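# Rotate the steel cup half a turn under the dial indicator

## Task

Rotate the steel cup that sits beneath the dial indicator by 180 degrees on its fixture, then open the gripper and leave it released.

## Robot and tools

Robot: two arms, left_arm and right_arm, each a six-joint arm with a parallel two-finger gripper. Bases in the scene frame: left_arm at (-0.033, +0.330, 0) m, right_arm at (+0.003, -0.349, 0) m, both turned only slightly about z. Scene frame: origin on the table surface midway between the arms, +x out across the table, +z up, left_arm on the +y side. The arm names do not mean left or right in any image. Joint limits (rad), base to hand: waist -2.618..3.054, shoulder 0..3.142, elbow 0..3.142, wrist pitch -1.571..1.571, wrist yaw -1.571..1.571, wrist roll -2.094..2.094.

Gripper axes: the fingers extend along the gripper's +z, and they close and open along its y. The reported end_effector_position is the point between the pads, roughly 1 cm short of the fingertips.

execute_actions(actions, pictures): actions is a list holding at most one item. An empty list sends nothing and returns the current state with pictures. An action item is {"rows": [...], "steps": n}: 1 to 15 rows, n at most 15 (default 15), each step lasting 1/30 s. Each row is used for one step and the final row repeats to fill the remaining steps. An action must be at least 6 steps. A wait item is {"steps": n} without rows, n up to 300, counted from the previous result, so your reply time uses some of it. pictures (true/false) asks for camera images. A refused call moves nothing.

A row is always 14 numbers, each in [-1, 1], for both arms even if one is idle: left_arm dx, dy, dz, rx, ry, rz, opening, then right_arm dx, dy, dz, rx, ry, rz, opening. The first six of each arm are an offset, not a pose: they are expressed in that gripper's own axes and measured from the gripper pose printed in the latest result that shows it (before any such result in the scene, and for any later call within the same reply, from the pose at the moment the action begins). All rows of an action use that same reference, not the row before. Scale: 1.0 equals 0.6 m for dx, dy, dz and 180 degrees for the rotation; rx, ry, rz form one rotation vector. opening is absolute: +1 fully open (0.094 m), -1 closed. All zeros therefore pull the arm back to its reference pose; it is not a pause.

Each step, the controller limits the commanded pose to within 70 mm and 16 degrees of the measured pose, then drives the joints there by damped inverse kinematics, favouring position over orientation. After an action ends, each arm continues only to its last limited pose, so distant goals need more calls; check the reported pose and send the remainder. Arms tend to finish a centimetre or more low, and can drift lower with repeated zero offsets; to hold an arm still, send the correction back to its desired pose in the first call of a reply and zeros afterwards, raising the aim if it still sags.

move(target, speed): target is one 14-number row laid out and referenced exactly as above (offsets in gripper axes, same scale; opening absolute and sent at the start). Both grippers travel straight paths that finish together, lasting 0.5 to 10 s; anything longer is cut at 10 s. Rotation goes the short way. speed is the peak path speed in m/s, 0.002 to 0.5, default 0.25; turning is capped at twice that in rad/s. Paths ignore obstacles and the other arm; grippers lag and may overshoot speed, mostly near full stretch. Faster moves and targets set deeper past a contact hit and press harder. The result adds a "move:" line with the outcome (done, off_target, moving, held, fault), any limits (paced = pose clipped, held = a check blocked steps, after which the arm may jump fast) and each gripper's distance from its target. If only one arm is named, the other finished fine.

wait(seconds): 0 to 10 s, sends nothing new. zoom_image(camera, region): camera is cam_high, cam_low, cam_left_wrist or cam_right_wrist; region [x0, y0, x1, y1] in pixels from the top-left, at most 504 by 504. read_manual(section): only "licences", no motion. finished_scene(scene): pass the current scene number; it cannot be undone and reports whether the goal holds.

Timing: each action's result is read 6 steps before it ends; those last steps run while you compose the next reply, and the next action waits for them. Your reply time also elapses in the simulation.

Results: a state line per arm gives end_effector_position (m) and end_effector_quat_wxyz in the scene frame; printed positions can be off, more at long reach. "pose unreachable" means the clearance check altered or blocked that arm's command; HELD marks steps where a command was not passed on. A "Hand target" line (only when nothing is pending) shows where each gripper is being driven. grip_measured is finger opening on the command scale; the last Joint positions entry is the opening in metres. Readings may be off by about 1 mm. To grasp, command roughly 0.03 below grip_measured for a firm hold, less for a lighter one; pad force tops out near 50-62 N, lower for very thin parts. FAULT lines report arm stops; MOTOR HOT warns from 75 °C, the arm halts at 90 °C and drops at 100 °C, so avoid long loaded holds.

Cameras, all 504x504: cam_high, cam_low (fixed) and cam_left_wrist, cam_right_wrist (fisheye, on the hands); their calibration is given in the original prompt.

Avoid: knocking anything off the table, letting the arms collide or push each other, dropping or slipping the cup, slamming into the fixture, and pressing hard. Occasional external tugs on held parts or pushes on loose items can happen.

Each tool is called after "Request:" as name(argument=value, ...) on one line, values as JSON.

## Session

I'll start by looking at the scene.

Request:
execute_actions(actions=[])

Scene clock: 0.00 s of 4800.00 s.
left_arm: end_effector_position=(+0.5318, +0.5125, +0.1053) grip_measured=+1.000 end_effector_quat_wxyz=(-0.123, +0.259, +0.752, +0.594) | right_arm: end_effector_position=(+0.2975, +0.1357, +0.3212) grip_measured=+1.000 end_effector_quat_wxyz=(-0.009, +0.119, +0.863, +0.491)
Joint positions: left_arm=[ 0.001  2.694  2.381 -0.764 -1.266  1.051  0.094] | right_arm=[ 0.941  2.067  2.251 -0.808 -0.487  1.401  0.094]
Joint velocities: left_arm=[ 0.002  0.042 -0.007  0.007  0.007 -0.022  0.   ] | right_arm=[-0.017 -0.002 -0.002  0.037  0.007 -0.007  0.   ]
Motor temperatures (°C, as the motors report them): left_arm=[21 22 22 21 22 22] | right_arm=[23 24 22 23 21 20]
Hand target (left_arm): +0.533, +0.513, +0.124; -0.111, +0.243, +0.752, +0.603
Hand target (right_arm): +0.296, +0.134, +0.341; +0.005, +0.105, +0.854, +0.510

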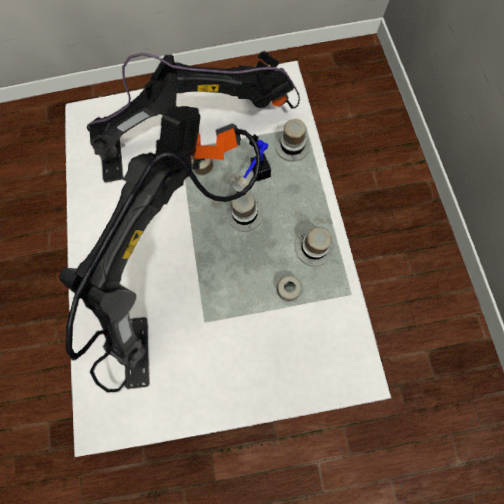

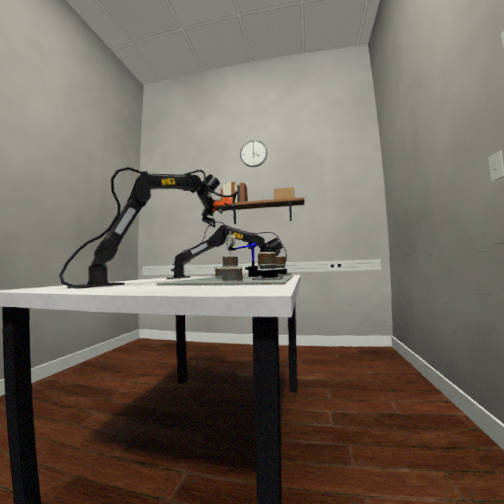

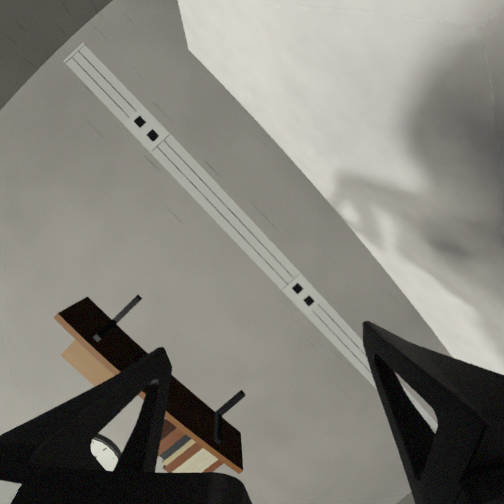

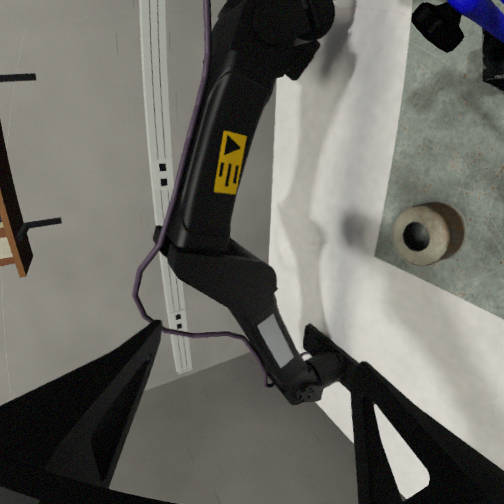

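Request:
zoom_image(camera="cam_high", region=[170, 100, 360, 320])

Request:
zoom_image(camera="cam_low", region=[150, 170, 320, 300])

Region (170, 100, 360, 320) of cam_high's 504x504 image, scaled by 2.291, with more detail than that image has; it fills the left 435 columns of this view, and the rest is white.

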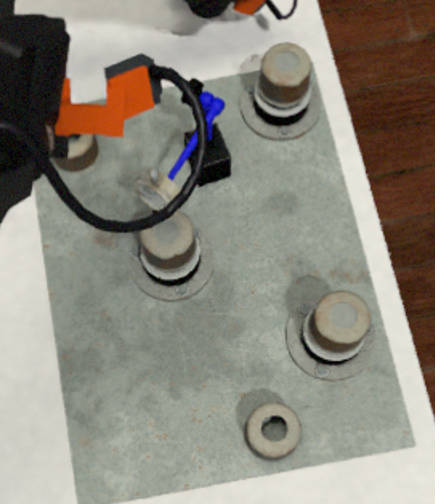

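Region (150, 170, 320, 300) of cam_low's 504x504 image, scaled by 2.965, with more detail than that image has; it fills the top 385 rows of this view, and the rest is white.

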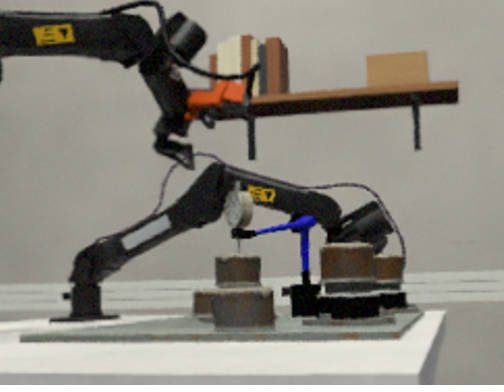

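Request:
zoom_image(camera="cam_high", region=[210, 130, 290, 240])

Request:
zoom_image(camera="cam_low", region=[205, 225, 295, 290])

Region (210, 130, 290, 240) of cam_high's 504x504 image, scaled by 4.582, with more detail than that image has; it fills the left 367 columns of this view, and the rest is white.

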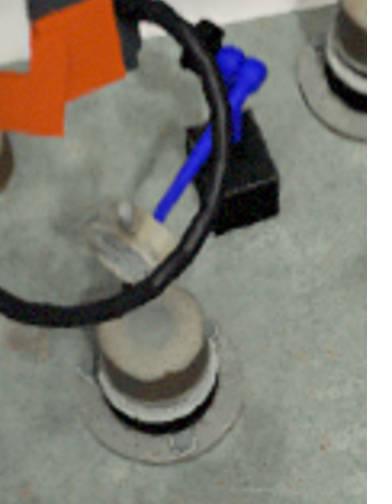

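Region (205, 225, 295, 290) of cam_low's 504x504 image, scaled by 5.600, with more detail than that image has.

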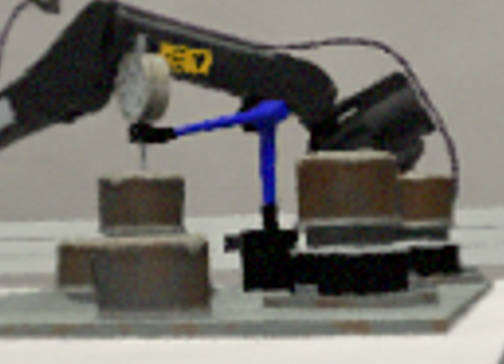

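Request:
move(target=[0.5004, -0.1296, -0.1056, 0, 0, 0, 1, -0.1832, -0.2258, -0.2507, -0.1359, -0.1422, -0.5295, 1], speed=0.35)

Scene clock: 15.10 s of 4800.00 s.
left_arm: end_effector_position=(+0.2353, +0.5129, +0.1995) grip_measured=+1.000 end_effector_quat_wxyz=(-0.122, +0.263, +0.751, +0.593) | right_arm: end_effector_position=(+0.3633, -0.0763, +0.2694) grip_measured=+1.000 end_effector_quat_wxyz=(+0.538, -0.451, +0.547, +0.456)
Joint positions: left_arm=[ 0.028  1.362  0.838 -0.471 -1.246  1.141  0.094] | right_arm=[ 0.349  1.667  0.974  0.682 -1.109  0.004  0.094]
Joint velocities: left_arm=[-0.007 -0.012 -0.002  0.037 -0.022 -0.051  0.   ] | right_arm=[-0.012 -0.007  0.002  0.007 -0.007 -0.022  0.   ]
Motor temperatures (°C, as the motors report them): left_arm=[21 28 23 22 22 22] | right_arm=[23 28 24 27 21 20]
Hand target (left_arm): +0.230, +0.514, +0.201; -0.124, +0.259, +0.752, +0.594
Hand target (right_arm): +0.364, -0.079, +0.270; +0.542, -0.452, +0.543, +0.456
Off the commanded pose (left_arm): 0.007 m, 0 deg.
Off the commanded pose (right_arm): 0.005 m, 1 deg.
Kept back: nothing.
After step 90, 8.67 s passed at rest.
move: done
camera_calibration (this result's frames):
cam_left_wrist: T_world_to_cam=[[-0.668898, -0.0844909, -0.738537, 0.346285], [-0.728118, -0.12565, 0.673837, 0.146538], [-0.14973, 0.98847, 0.0225278, -0.353469], [0, 0, 0, 1]] pos_world=[0.285402, 0.397064, 0.164964]
cam_right_wrist: T_world_to_cam=[[0.958192, -0.14505, 0.246633, -0.416988], [0.136718, -0.525104, -0.839985, 0.17866], [0.251347, 0.838586, -0.48332, 0.22217], [0, 0, 0, 1]] pos_world=[0.319287, -0.152978, 0.360294]

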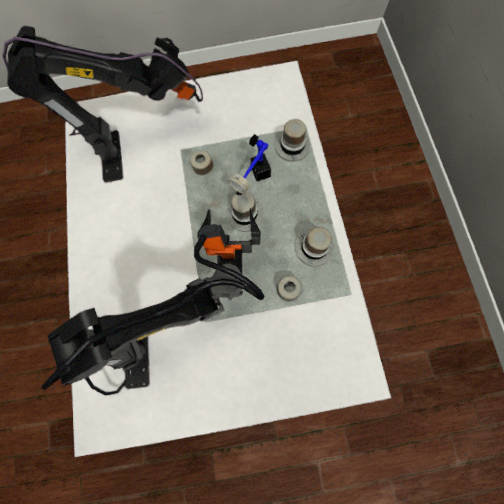

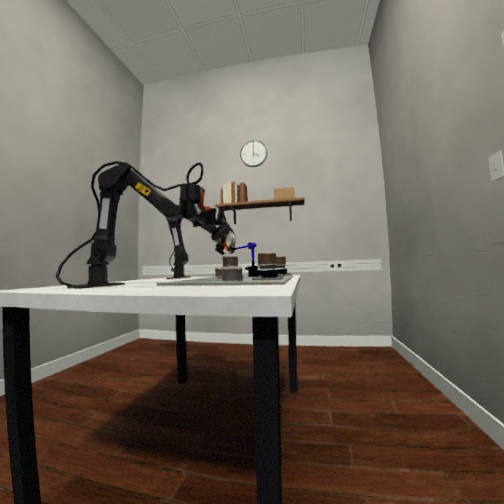

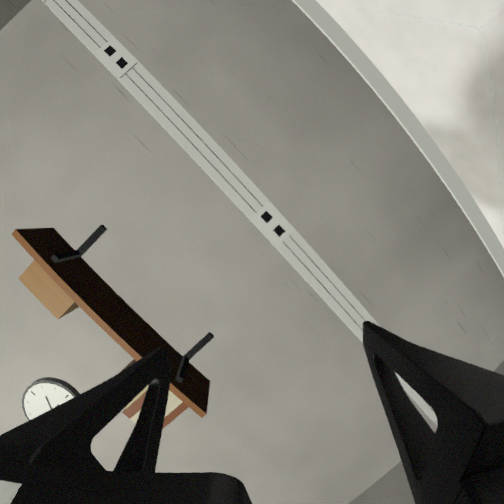

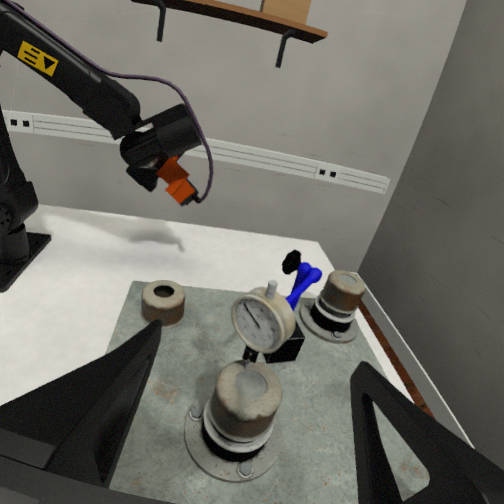

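Request:
zoom_image(camera="cam_right_wrist", region=[160, 240, 380, 500])

Request:
zoom_image(camera="cam_high", region=[180, 120, 300, 280])

Region (160, 240, 380, 500) of cam_right_wrist's 504x504 image, scaled by 1.938, with more detail than that image has; it fills the left 426 columns of this view, and the rest is white.

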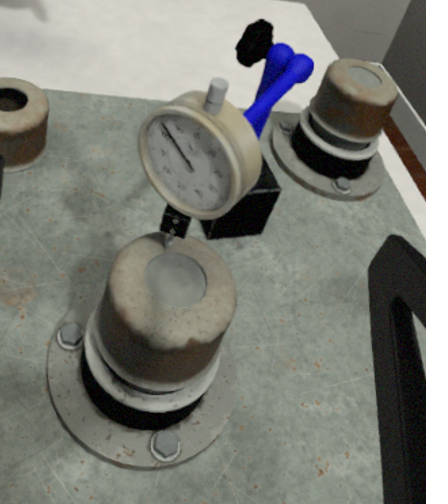

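Region (180, 120, 300, 280) of cam_high's 504x504 image, scaled by 3.150, with more detail than that image has; it fills the left 378 columns of this view, and the rest is white.

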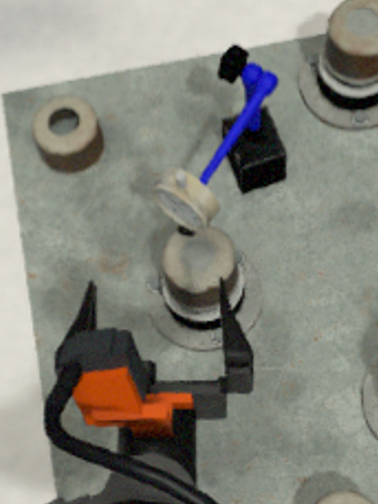

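Request:
move(target=[0, 0, 0, 0, 0, 0, 1, 0.3061, -0.0760, 0.0421, -0.0456, 0, 0, 1], speed=0.2)

Scene clock: 18.83 s of 4800.00 s.
left_arm: end_effector_position=(+0.2355, +0.5128, +0.1991) grip_measured=+1.000 end_effector_quat_wxyz=(-0.122, +0.264, +0.752, +0.592) | right_arm: end_effector_position=(+0.4016, -0.0549, +0.0728) grip_measured=+1.000 end_effector_quat_wxyz=(+0.491, -0.485, +0.524, +0.498)
Joint positions: left_arm=[ 0.028  1.362  0.838 -0.471 -1.244  1.141  0.094] | right_arm=[ 0.349  2.388  1.105  1.216 -1.255 -0.019  0.094]
Joint velocities: left_arm=[-0.017  0.002 -0.002 -0.051 -0.007 -0.037  0.   ] | right_arm=[-0.002 -0.002 -0.002 -0.066  0.051 -0.037  0.   ]
Motor temperatures (°C, as the motors report them): left_arm=[21 27 23 22 22 22] | right_arm=[23 27 24 27 21 20]
Hand target (left_arm): +0.235, +0.513, +0.199; -0.122, +0.263, +0.751, +0.593
Hand target (right_arm): +0.409, -0.059, +0.083; +0.504, -0.489, +0.514, +0.493
Off the commanded pose (left_arm): 0.000 m, 0 deg.
Off the commanded pose (right_arm): 0.016 m, 2 deg.
Kept back: nothing.
move: off_target (right_arm)
camera_calibration (this result's frames):
cam_left_wrist: T_world_to_cam=[[-0.66922, -0.085066, -0.738179, 0.346462], [-0.728139, -0.123042, 0.674296, 0.145535], [-0.148187, 0.988749, 0.0204024, -0.353367], [0, 0, 0, 1]] pos_world=[0.285465, 0.39677, 0.164827]
cam_right_wrist: T_world_to_cam=[[0.976394, -0.000320415, 0.215995, -0.399304], [0.185367, -0.512076, -0.8387, 0.000695685], [0.110875, 0.85894, -0.499928, 0.158303], [0, 0, 0, 1]] pos_world=[0.372198, -0.135744, 0.165971]

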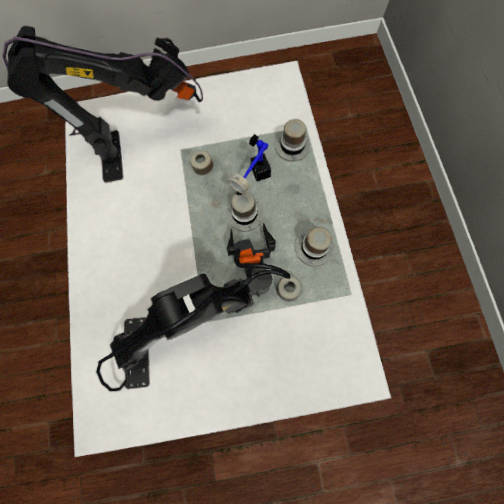

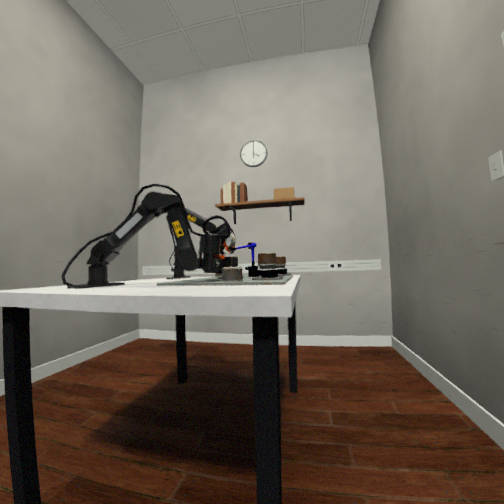

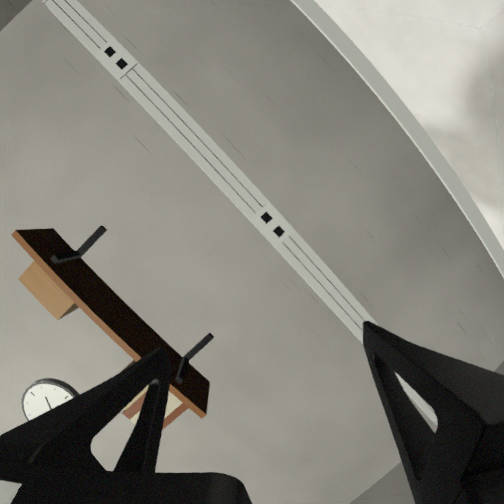

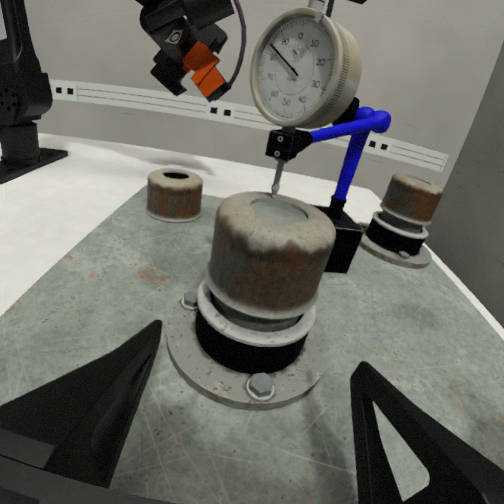

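Request:
zoom_image(camera="cam_right_wrist", region=[150, 120, 380, 420])

Region (150, 120, 380, 420) of cam_right_wrist's 504x504 image, scaled by 1.680, with more detail than that image has; it fills the left 386 columns of this view, and the rest is white.

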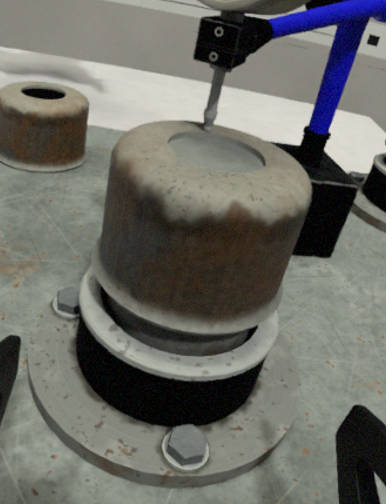

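Request:
zoom_image(camera="cam_high", region=[205, 160, 305, 310])

Region (205, 160, 305, 310) of cam_high's 504x504 image, scaled by 3.360, with more detail than that image has.

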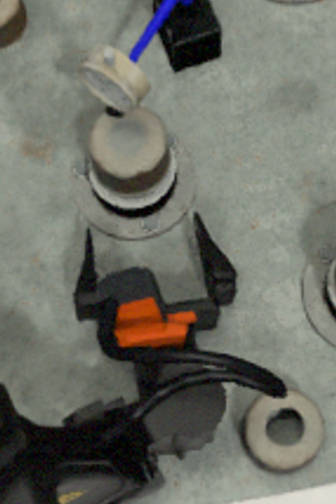

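Request:
move(target=[0, 0, 0, 0, 0, 0, 1, -0.0430, -0.0048, 0.1175, 0, -0.011, -0.024, 1], speed=0.1)

Scene clock: 24.73 s of 4800.00 s.
left_arm: end_effector_position=(+0.2357, +0.5126, +0.1988) grip_measured=+1.000 end_effector_quat_wxyz=(-0.121, +0.265, +0.752, +0.591) | right_arm: end_effector_position=(+0.4026, +0.0117, +0.0915) grip_measured=+1.000 end_effector_quat_wxyz=(+0.516, -0.497, +0.498, +0.488)
Joint positions: left_arm=[ 0.028  1.362  0.838 -0.471 -1.241  1.141  0.094] | right_arm=[ 0.496  2.417  1.226  1.212 -1.113 -0.007  0.094]
Joint velocities: left_arm=[-0.002  0.007 -0.002 -0.051 -0.022 -0.081  0.   ] | right_arm=[ 0.012 -0.002 -0.007  0.037 -0.007 -0.051  0.   ]
Motor temperatures (°C, as the motors report them): left_arm=[21 26 23 22 22 22] | right_arm=[23 28 24 27 21 20]
Hand target (left_arm): +0.235, +0.513, +0.199; -0.122, +0.264, +0.752, +0.592
Hand target (right_arm): +0.406, +0.016, +0.098; +0.519, -0.495, +0.497, +0.488
Off the commanded pose (left_arm): 0.000 m, 0 deg.
Off the commanded pose (right_arm): 0.009 m, 0 deg.
Kept back: nothing.
After step 90, 1.63 s passed at rest.
move: done
camera_calibration (this result's frames):
cam_left_wrist: T_world_to_cam=[[-0.669258, -0.0856481, -0.738077, 0.346645], [-0.728353, -0.120842, 0.674463, 0.144786], [-0.146957, 0.98897, 0.0184922, -0.353232], [0, 0, 0, 1]] pos_world=[0.28554, 0.396521, 0.16473]
cam_right_wrist: T_world_to_cam=[[0.958106, -0.00348732, 0.286392, -0.403287], [0.248406, -0.487633, -0.836964, 0.0244379], [0.142573, 0.873042, -0.466338, 0.0943324], [0, 0, 0, 1]] pos_world=[0.366872, -0.0718458, 0.179943]

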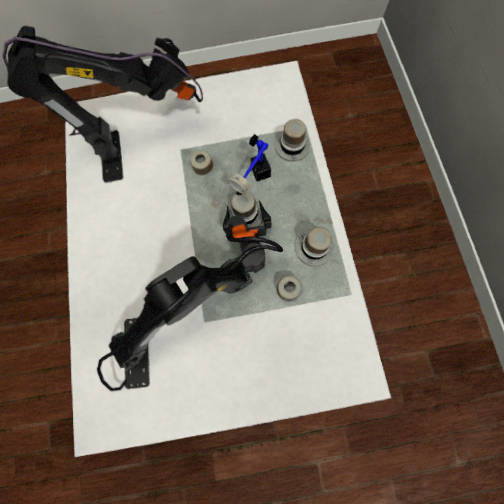

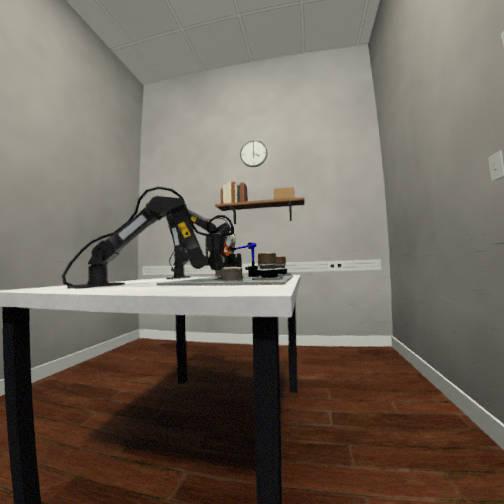

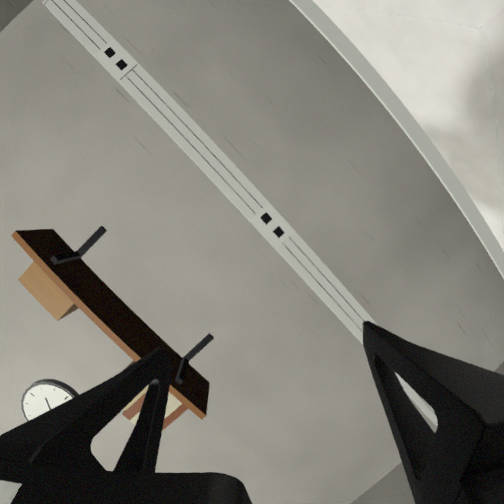

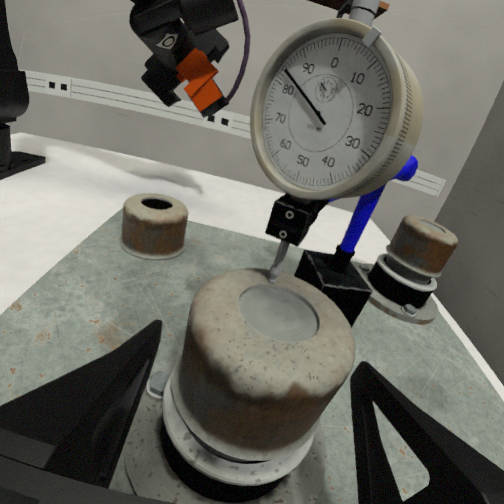

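Request:
zoom_image(camera="cam_high", region=[210, 165, 290, 255])

Request:
zoom_image(camera="cam_right_wrist", region=[120, 250, 420, 504])

Region (210, 165, 290, 255) of cam_high's 504x504 image, scaled by 5.600, with more detail than that image has.

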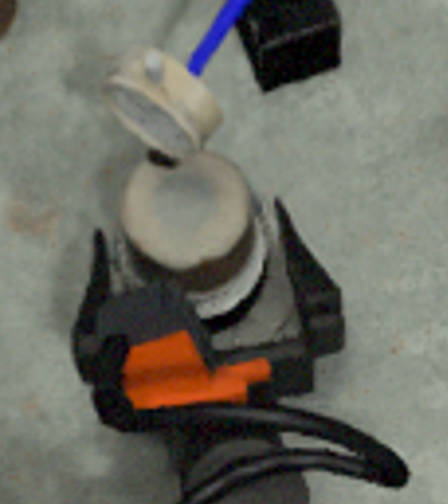

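Region (120, 250, 420, 504) of cam_right_wrist's 504x504 image, scaled by 1.680, with more detail than that image has; it fills the top 427 rows of this view, and the rest is white.

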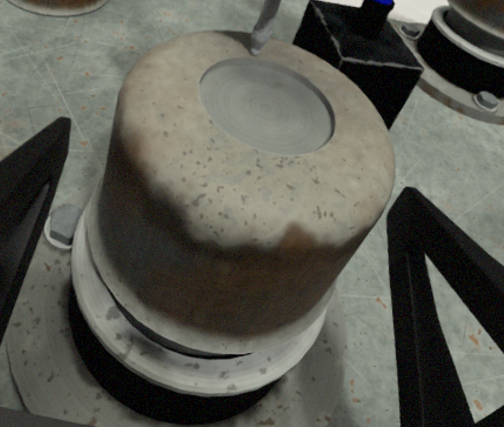

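Request:
execute_actions(actions=[{"rows": [[0, 0, 0, 0, 0, 0, 1, -0.0015, -0.0015, 0.007, 0, 0.001, 0.003, 1], [0, 0, 0, 0, 0, 0, 1, -0.002, -0.002, 0.010, 0, 0.001, 0.004, 1], [0, 0, 0, 0, 0, 0, 1, -0.0025, -0.0027, 0.013, 0, 0.002, 0.005, 1], [0, 0, 0, 0, 0, 0, 1, -0.003, -0.0033, 0.016, 0, 0.002, 0.007, 0.9], [0, 0, 0, 0, 0, 0, 1, -0.0035, -0.004, 0.018, 0, 0.003, 0.008, 0.8], [0, 0, 0, 0, 0, 0, 1, -0.0038, -0.0045, 0.0202, 0, 0.003, 0.0088, 0.7], [0, 0, 0, 0, 0, 0, 1, -0.0038, -0.0045, 0.0202, 0, 0.003, 0.0088, 0.64]], "steps": 15}])

Request:
execute_actions(actions=[])

Scene clock: 27.33 s of 4800.00 s.
left_arm: end_effector_position=(+0.2359, +0.5125, +0.1985) grip_measured=+1.000 end_effector_quat_wxyz=(-0.121, +0.265, +0.753, +0.591) | right_arm: end_effector_position=(+0.4031, +0.0158, +0.0885) grip_measured=+0.643 end_effector_quat_wxyz=(+0.508, -0.494, +0.507, +0.491)
Joint positions: left_arm=[ 0.028  1.362  0.838 -0.471 -1.239  1.141  0.094] | right_arm=[ 0.504  2.418  1.235  1.178 -1.102 -0.007  0.077]
Joint velocities: left_arm=[ 0.002  0.007 -0.012 -0.051  0.037  0.007  0.   ] | right_arm=[ 0.051 -0.007  0.056 -0.066 -0.007 -0.051 -0.005]
Motor temperatures (°C, as the motors report them): left_arm=[21 26 23 22 22 22] | right_arm=[23 28 24 27 21 20]
Steps of this call (steps 1 to 69: nothing new was sent; steps 70 to 78: the first 9 steps of this action). Readings (end_effector_position):
70: left_arm (+0.2358, +0.5126, +0.1988) | right_arm (+0.4028, +0.0117, +0.0913)
71: left_arm (+0.2358, +0.5126, +0.1987) | right_arm (+0.4028, +0.0117, +0.0910)
73: left_arm (+0.2359, +0.5126, +0.1986) | right_arm (+0.4031, +0.0119, +0.0900)
77: left_arm (+0.2359, +0.5125, +0.1985) | right_arm (+0.4032, +0.0149, +0.0885)
78: the state above

Scene clock: 27.53 s of 4800.00 s.
left_arm: end_effector_position=(+0.2359, +0.5125, +0.1985) grip_measured=+1.000 end_effector_quat_wxyz=(-0.121, +0.265, +0.753, +0.591) | right_arm: end_effector_position=(+0.4028, +0.0174, +0.0880) grip_measured=+0.642 end_effector_quat_wxyz=(+0.505, -0.493, +0.509, +0.492)
Joint positions: left_arm=[ 0.028  1.362  0.838 -0.471 -1.239  1.141  0.094] | right_arm=[ 0.508  2.418  1.238  1.168 -1.1   -0.007  0.077]
Joint velocities: left_arm=[-0.002 -0.002  0.007 -0.066  0.007 -0.037  0.   ] | right_arm=[ 0.002 -0.012  0.002 -0.066 -0.081 -0.022 -0.001]
Motor temperatures (°C, as the motors report them): left_arm=[21 26 23 22 22 22] | right_arm=[23 28 24 27 21 20]
Hand target (left_arm): +0.236, +0.513, +0.199; -0.121, +0.265, +0.752, +0.591
Hand target (right_arm): +0.405, +0.024, +0.094; +0.507, -0.492, +0.507, +0.493
Off the commanded pose (left_arm): 0.000 m, 0 deg.
Off the commanded pose (right_arm): 0.009 m, 0 deg.
Kept back: nothing.
Steps of this call (steps 1 to 6: the last 6 steps of your previous action). Readings (end_effector_position):
1: left_arm (+0.2359, +0.5125, +0.1985) | right_arm (+0.4029, +0.0165, +0.0886)
2: left_arm (+0.2359, +0.5125, +0.1985) | right_arm (+0.4027, +0.0171, +0.0886)
4: left_arm (+0.2359, +0.5125, +0.1985) | right_arm (+0.4027, +0.0174, +0.0884)
6: the state above
camera_calibration (this result's frames):
cam_left_wrist: T_world_to_cam=[[-0.669297, -0.0862299, -0.737974, 0.346827], [-0.728564, -0.11864, 0.674625, 0.144036], [-0.145726, 0.989186, 0.0165817, -0.353095], [0, 0, 0, 1]] pos_world=[0.285614, 0.396272, 0.164634]
cam_right_wrist: T_world_to_cam=[[0.966203, -0.000836963, 0.25778, -0.403306], [0.222922, -0.499449, -0.837172, 0.0347071], [0.129448, 0.866343, -0.482383, 0.0944888], [0, 0, 0, 1]] pos_world=[0.369707, -0.0648629, 0.1786]

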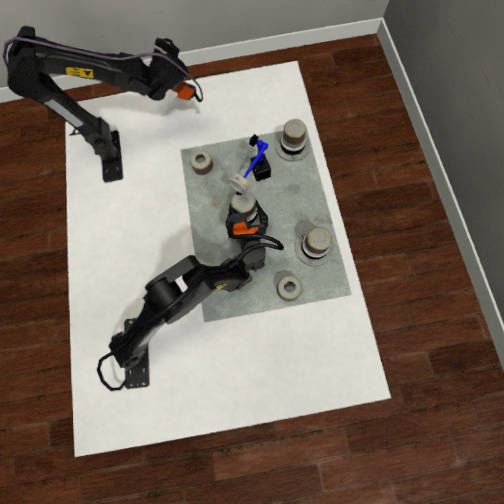

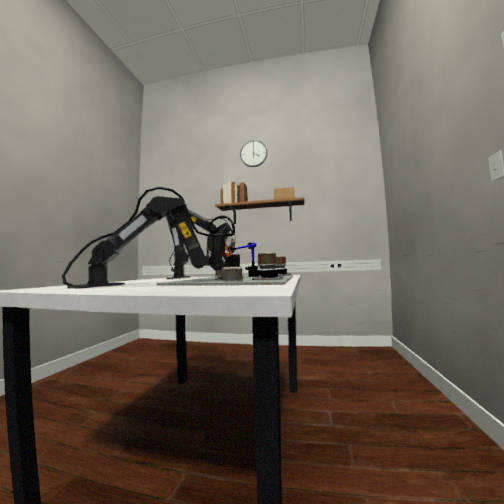

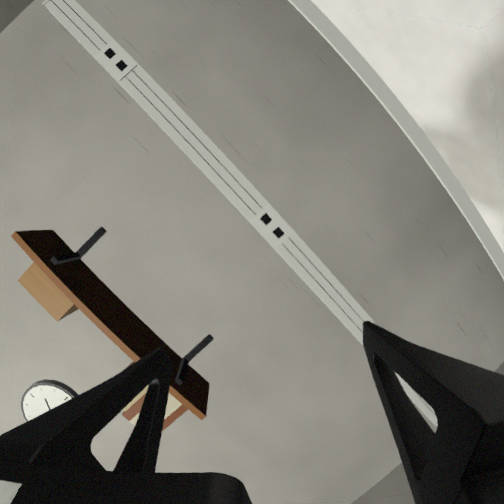

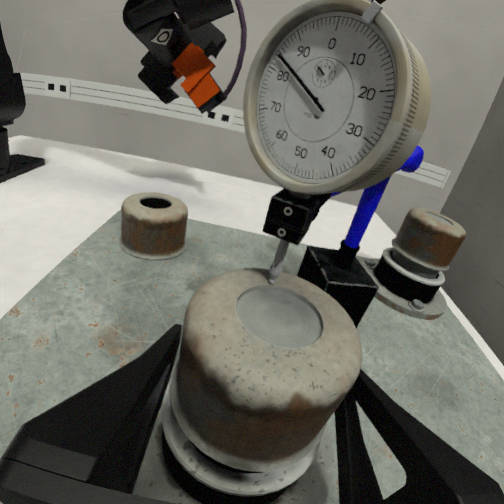

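Request:
execute_actions(actions=[{"rows": [[0, 0, 0, 0, 0, 0, 1, -0.010, -0.0033, 0.011, 0, 0, 0, 0.61], [0, 0, 0, 0, 0, 0, 1, -0.010, -0.0033, 0.011, 0, 0, 0, 0.58], [0, 0, 0, 0, 0, 0, 1, -0.010, -0.0033, 0.011, 0, 0, 0, 0.55], [0, 0, 0, 0, 0, 0, 1, -0.010, -0.0033, 0.011, 0, 0, 0, 0.53], [0, 0, 0, 0, 0, 0, 1, -0.010, -0.0033, 0.011, 0, 0, 0, 0.51], [0, 0, 0, 0, 0, 0, 1, -0.010, -0.0033, 0.011, 0, 0, 0, 0.49], [0, 0, 0, 0, 0, 0, 1, -0.010, -0.0033, 0.011, 0, 0, 0, 0.47], [0, 0, 0, 0, 0, 0, 1, -0.010, -0.0033, 0.011, 0, 0, 0, 0.455], [0, 0, 0, 0, 0, 0, 1, -0.010, -0.0033, 0.011, 0, 0, 0, 0.44]], "steps": 15}])

Request:
execute_actions(actions=[])

Scene clock: 28.37 s of 4800.00 s.
left_arm: end_effector_position=(+0.2362, +0.5124, +0.1982) grip_measured=+1.000 end_effector_quat_wxyz=(-0.120, +0.266, +0.753, +0.590) | right_arm: end_effector_position=(+0.4023, +0.0179, +0.0863) grip_measured=+0.471 end_effector_quat_wxyz=(+0.501, -0.493, +0.512, +0.494)
Joint positions: left_arm=[ 0.028  1.362  0.838 -0.471 -1.237  1.141  0.094] | right_arm=[ 0.509  2.418  1.238  1.157 -1.1   -0.008  0.069]
Joint velocities: left_arm=[ 0.007  0.002  0.017 -0.066 -0.007 -0.081  0.   ] | right_arm=[ 0.002  0.017 -0.012 -0.022 -0.022 -0.007  0.   ]
Motor temperatures (°C, as the motors report them): left_arm=[21 26 23 22 22 22] | right_arm=[23 28 24 27 21 20]
Steps of this call (steps 1 to 16: nothing new was sent; steps 17 to 25: the first 9 steps of this action). Readings (end_effector_position):
17: left_arm (+0.2360, +0.5125, +0.1984) | right_arm (+0.4030, +0.0174, +0.0872)
18: left_arm (+0.2360, +0.5125, +0.1984) | right_arm (+0.4031, +0.0174, +0.0869)
20: left_arm (+0.2361, +0.5124, +0.1983) | right_arm (+0.4030, +0.0174, +0.0864)
24: left_arm (+0.2362, +0.5124, +0.1982) | right_arm (+0.4023, +0.0179, +0.0863)
25: the state above

Scene clock: 28.57 s of 4800.00 s.
left_arm: end_effector_position=(+0.2362, +0.5124, +0.1982) grip_measured=+1.000 end_effector_quat_wxyz=(-0.120, +0.266, +0.753, +0.590) | right_arm: end_effector_position=(+0.4023, +0.0179, +0.0863) grip_measured=+0.471 end_effector_quat_wxyz=(+0.501, -0.493, +0.512, +0.494)
Joint positions: left_arm=[ 0.028  1.362  0.838 -0.471 -1.237  1.141  0.094] | right_arm=[ 0.509  2.418  1.238  1.157 -1.1   -0.008  0.069]
Joint velocities: left_arm=[ 0.002  0.012 -0.012  0.037 -0.095  0.051  0.   ] | right_arm=[ 0.007 -0.002  0.002 -0.11   0.007 -0.022  0.   ]
Motor temperatures (°C, as the motors report them): left_arm=[21 26 23 22 22 22] | right_arm=[23 29 24 27 21 20]
Hand target (left_arm): +0.236, +0.513, +0.198; -0.121, +0.265, +0.753, +0.591
Hand target (right_arm): +0.405, +0.024, +0.094; +0.505, -0.493, +0.509, +0.492
Off the commanded pose (left_arm): 0.000 m, 0 deg.
Off the commanded pose (right_arm): 0.010 m, 1 deg.
Kept back: nothing.
Steps of this call (steps 1 to 6: the last 6 steps of your previous action). Readings (end_effector_position):
1: left_arm (+0.2362, +0.5124, +0.1982) | right_arm (+0.4023, +0.0179, +0.0863)
2: left_arm (+0.2362, +0.5124, +0.1982) | right_arm (+0.4023, +0.0179, +0.0863)
4: left_arm (+0.2362, +0.5124, +0.1982) | right_arm (+0.4023, +0.0179, +0.0863)
6: the state above
camera_calibration (this result's frames):
cam_left_wrist: T_world_to_cam=[[-0.669337, -0.0868115, -0.73787, 0.347009], [-0.728772, -0.116439, 0.674784, 0.143287], [-0.144496, 0.989397, 0.0146709, -0.352956], [0, 0, 0, 1]] pos_world=[0.285689, 0.396022, 0.164538]
cam_right_wrist: T_world_to_cam=[[0.968543, 0.00221589, 0.248837, -0.402536], [0.216146, -0.503001, -0.836822, 0.0364209], [0.123311, 0.864283, -0.487657, 0.0963309], [0, 0, 0, 1]] pos_world=[0.370123, -0.0640455, 0.17762]

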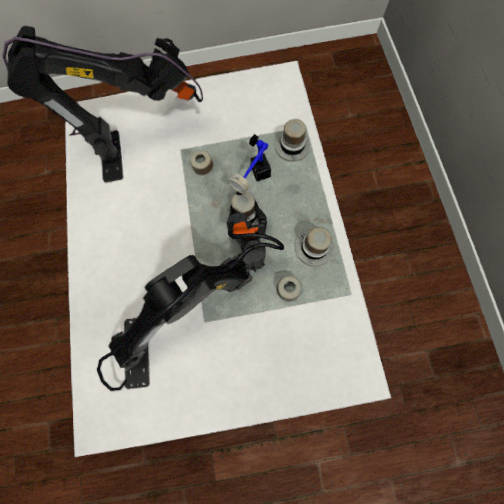

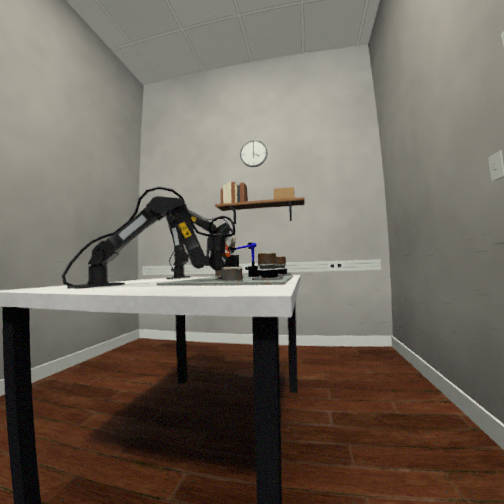

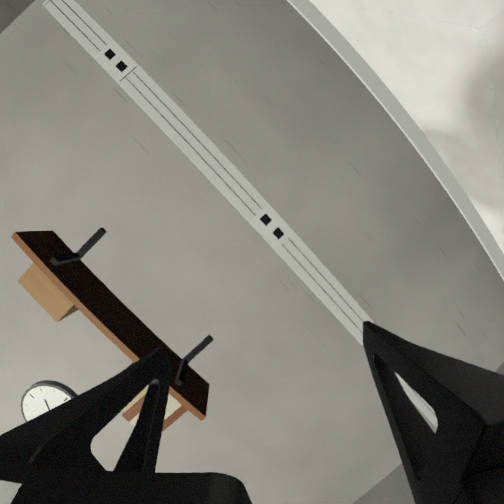

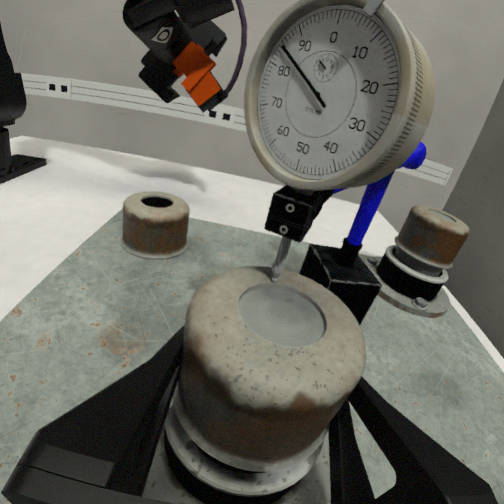

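Request:
move(target=[0, 0, 0, 0, 0, 0, 1, -0.0118, -0.0031, 0.005, 0.25, -0.003, 0.0026, 0.44], speed=0.2)

Scene clock: 32.00 s of 4800.00 s.
left_arm: end_effector_position=(+0.2364, +0.5123, +0.1978) grip_measured=+1.000 end_effector_quat_wxyz=(-0.119, +0.266, +0.753, +0.589) | right_arm: end_effector_position=(+0.4019, +0.0170, +0.0867) grip_measured=+0.471 end_effector_quat_wxyz=(+0.649, -0.265, +0.659, +0.271)
Joint positions: left_arm=[ 0.028  1.362  0.838 -0.471 -1.234  1.141  0.094] | right_arm=[ 0.787  2.274  0.879  1.385 -0.057  0.013  0.069]
Joint velocities: left_arm=[ 0.002 -0.007 -0.002 -0.037  0.022  0.007  0.   ] | right_arm=[ 0.032 -0.002 -0.002 -0.066 -0.051 -0.051  0.001]
Motor temperatures (°C, as the motors report them): left_arm=[21 25 23 22 22 22] | right_arm=[23 29 24 27 21 20]
Hand target (left_arm): +0.236, +0.512, +0.198; -0.120, +0.266, +0.753, +0.590
Hand target (right_arm): +0.403, +0.020, +0.094; +0.652, -0.258, +0.661, +0.265
Off the commanded pose (left_arm): 0.000 m, 0 deg.
Off the commanded pose (right_arm): 0.008 m, 1 deg.
Kept back: nothing.
move: done
camera_calibration (this result's frames):
cam_left_wrist: T_world_to_cam=[[-0.669385, -0.0874897, -0.737746, 0.347221], [-0.729012, -0.113869, 0.674963, 0.142413], [-0.143059, 0.989636, 0.0124413, -0.352792], [0, 0, 0, 1]] pos_world=[0.285775, 0.395731, 0.164427]
cam_right_wrist: T_world_to_cam=[[0.700194, -0.669721, 0.247391, -0.28289], [-0.193301, -0.511398, -0.837321, 0.201172], [0.687287, 0.538466, -0.487535, -0.123837], [0, 0, 0, 1]] pos_world=[0.322076, -0.0198964, 0.178055]

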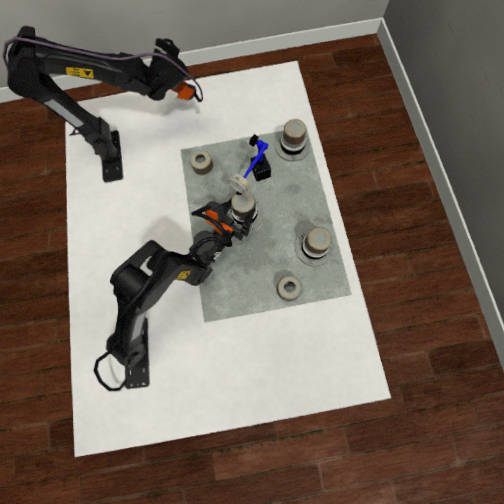

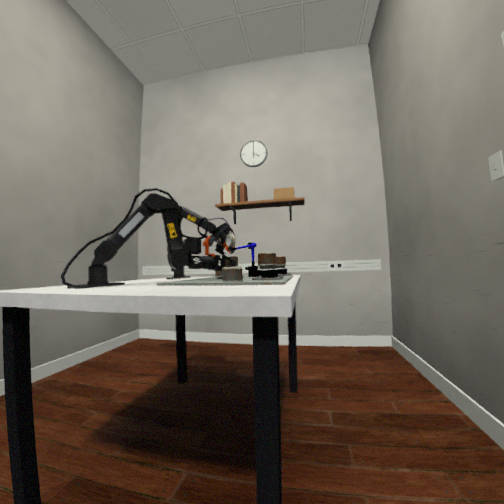

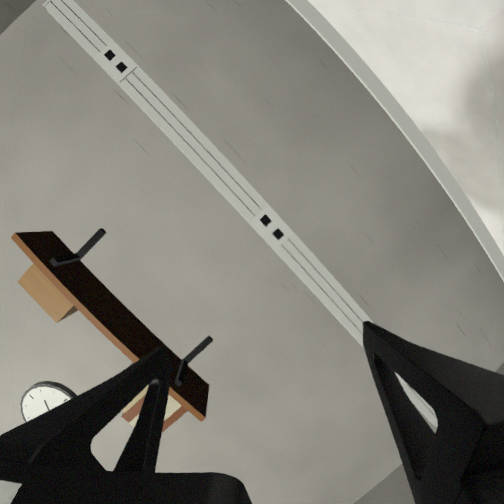

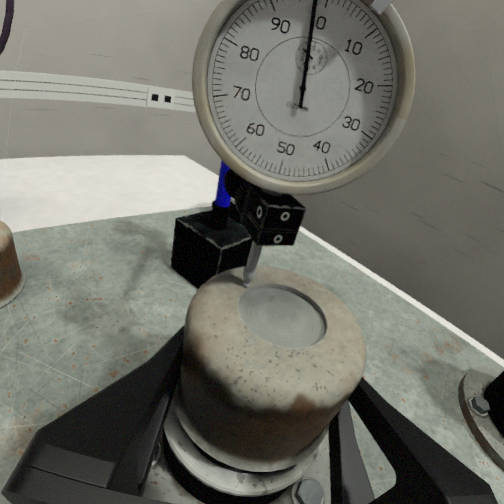

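Request:
move(target=[0, 0, 0, 0, 0, 0, 1, -0.0117, 0.0013, 0.0034, 0.2747, -0.0036, 0.0025, 0.44], speed=0.25)

Scene clock: 35.67 s of 4800.00 s.
left_arm: end_effector_position=(+0.2366, +0.5121, +0.1975) grip_measured=+1.000 end_effector_quat_wxyz=(-0.118, +0.267, +0.754, +0.589) | right_arm: end_effector_position=(+0.3986, +0.0157, +0.0870) grip_measured=+0.471 end_effector_quat_wxyz=(+0.702, +0.031, +0.711, -0.016)
Joint positions: left_arm=[ 0.028  1.362  0.838 -0.471 -1.232  1.141  0.094] | right_arm=[1.109 2.407 1.224 1.153 1.109 0.047 0.069]
Joint velocities: left_arm=[ 0.007 -0.017 -0.007  0.066 -0.022 -0.007  0.   ] | right_arm=[ 0.002 -0.002  0.017 -0.081  0.007  0.022  0.001]
Motor temperatures (°C, as the motors report them): left_arm=[21 25 23 22 22 22] | right_arm=[23 29 24 28 21 20]
Hand target (left_arm): +0.236, +0.512, +0.198; -0.119, +0.266, +0.753, +0.589
Hand target (right_arm): +0.400, +0.018, +0.094; +0.703, +0.035, +0.710, -0.025
Off the commanded pose (left_arm): 0.000 m, 0 deg.
Off the commanded pose (right_arm): 0.009 m, 1 deg.
Kept back: nothing.
move: done
camera_calibration (this result's frames):
cam_left_wrist: T_world_to_cam=[[-0.669426, -0.0880707, -0.73764, 0.347403], [-0.729215, -0.111666, 0.675112, 0.141664], [-0.141827, 0.989835, 0.0105299, -0.35265], [0, 0, 0, 1]] pos_world=[0.285848, 0.39548, 0.164332]
cam_right_wrist: T_world_to_cam=[[-0.0346035, -0.970065, 0.240366, 0.0166889], [-0.513045, -0.189158, -0.83726, 0.322423], [0.857664, -0.152291, -0.491142, -0.177427], [0, 0, 0, 1]] pos_world=[0.318168, 0.0501578, 0.178799]

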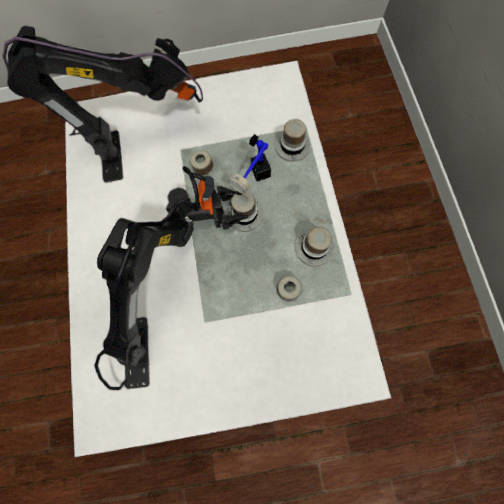

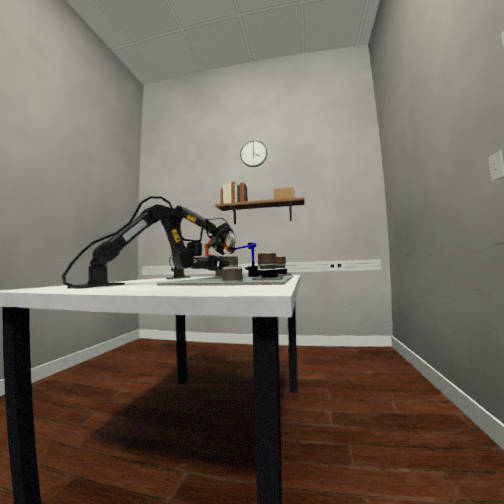

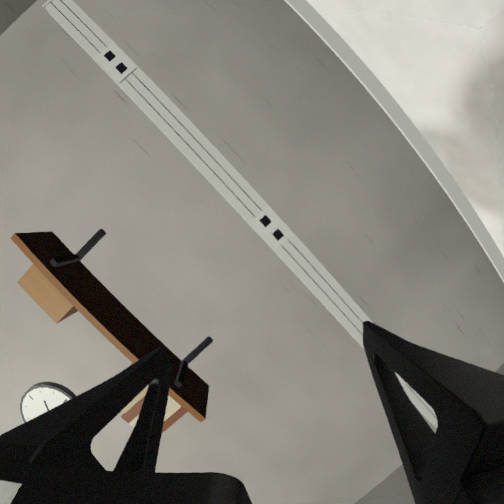

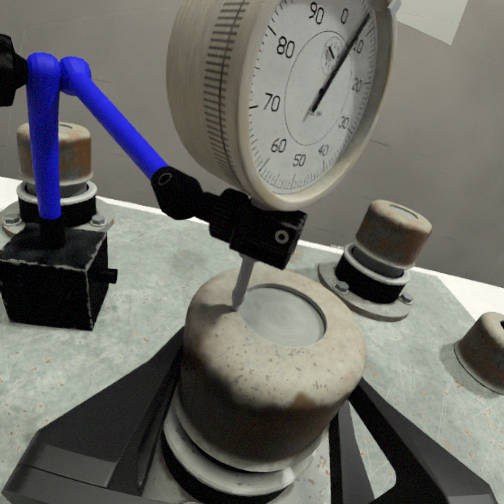

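Request:
zoom_image(camera="cam_right_wrist", region=[150, 250, 400, 500])

Region (150, 250, 400, 500) of cam_right_wrist's 504x504 image, scaled by 2.016, with more detail than that image has.

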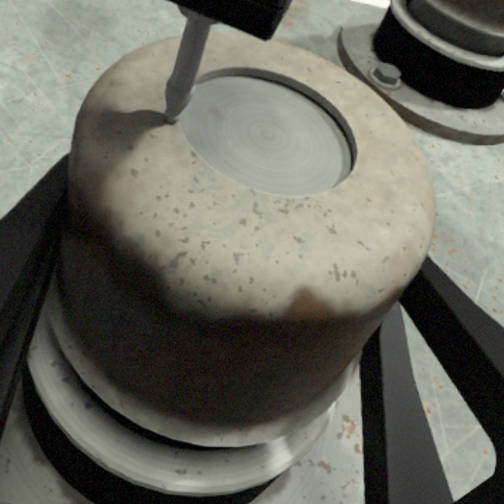

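Request:
move(target=[0, 0, 0, 0, 0, 0, 1, -0.0151, 0.0031, 0.0086, -0.4933, 0.0019, -0.0084, 1], speed=0.28)

Scene clock: 41.73 s of 4800.00 s.
left_arm: end_effector_position=(+0.2368, +0.5120, +0.1971) grip_measured=+1.000 end_effector_quat_wxyz=(-0.118, +0.267, +0.754, +0.588) | right_arm: end_effector_position=(+0.4021, +0.0195, +0.0897) grip_measured=+1.000 end_effector_quat_wxyz=(+0.514, -0.474, +0.530, +0.480)
Joint positions: left_arm=[ 0.028  1.362  0.838 -0.471 -1.229  1.141  0.094] | right_arm=[ 0.525  2.388  1.189  1.179 -1.021  0.005  0.094]
Joint velocities: left_arm=[ 0.002 -0.017 -0.022  0.051 -0.007 -0.081  0.   ] | right_arm=[-0.012  0.007 -0.007  0.037 -0.022 -0.022  0.   ]
Motor temperatures (°C, as the motors report them): left_arm=[21 25 23 23 22 22] | right_arm=[23 30 24 28 21 20]
Hand target (left_arm): +0.237, +0.512, +0.197; -0.118, +0.267, +0.754, +0.589
Hand target (right_arm): +0.408, +0.018, +0.096; +0.521, -0.479, +0.522, +0.477
Off the commanded pose (left_arm): 0.000 m, 0 deg.
Off the commanded pose (right_arm): 0.007 m, 1 deg.
Kept back: nothing.
move: done
camera_calibration (this result's frames):
cam_left_wrist: T_world_to_cam=[[-0.669468, -0.0886515, -0.737532, 0.347584], [-0.729414, -0.109463, 0.675257, 0.140915], [-0.140595, 0.99003, 0.00861819, -0.352506], [0, 0, 0, 1]] pos_world=[0.285922, 0.39523, 0.164238]
cam_right_wrist: T_world_to_cam=[[0.969043, -0.0594093, 0.239637, -0.401404], [0.175904, -0.514944, -0.838982, 0.0567795], [0.173243, 0.855163, -0.488553, 0.0767562], [0, 0, 0, 1]] pos_world=[0.365693, -0.0602479, 0.181328]

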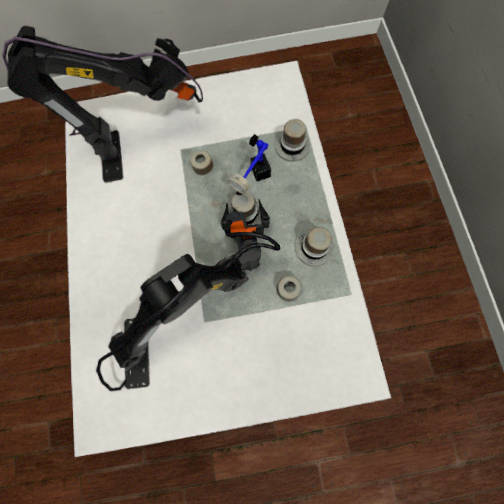

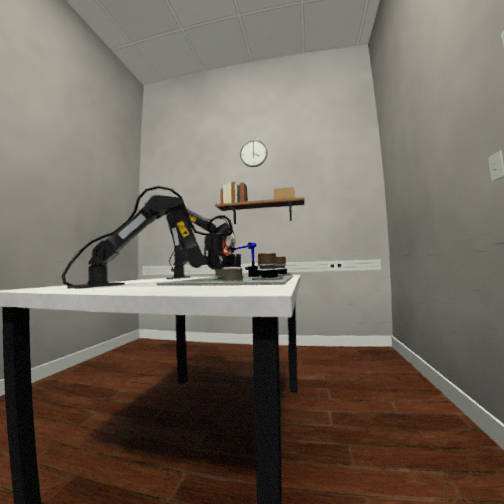

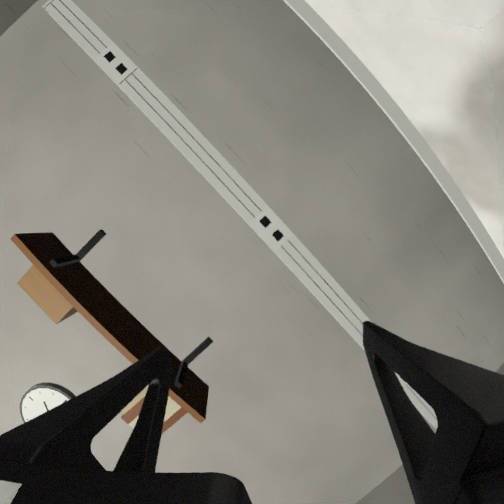

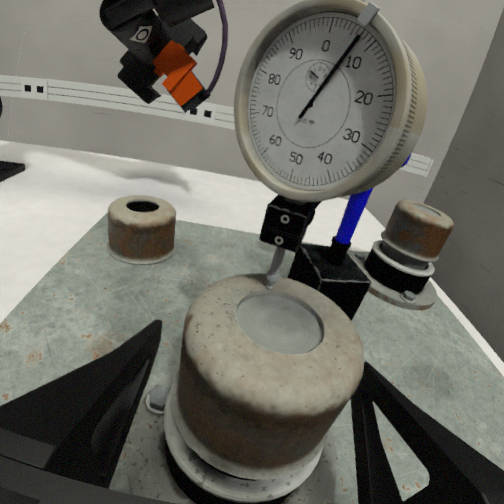

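Request:
zoom_image(camera="cam_right_wrist", region=[140, 250, 400, 500])

Region (140, 250, 400, 500) of cam_right_wrist's 504x504 image, scaled by 1.938, with more detail than that image has; it fills the top 485 rows of this view, and the rest is white.

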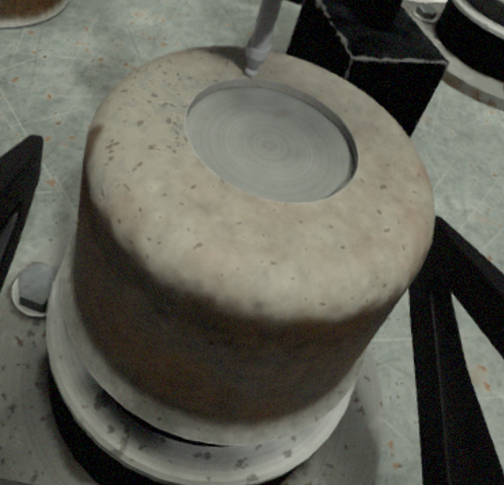

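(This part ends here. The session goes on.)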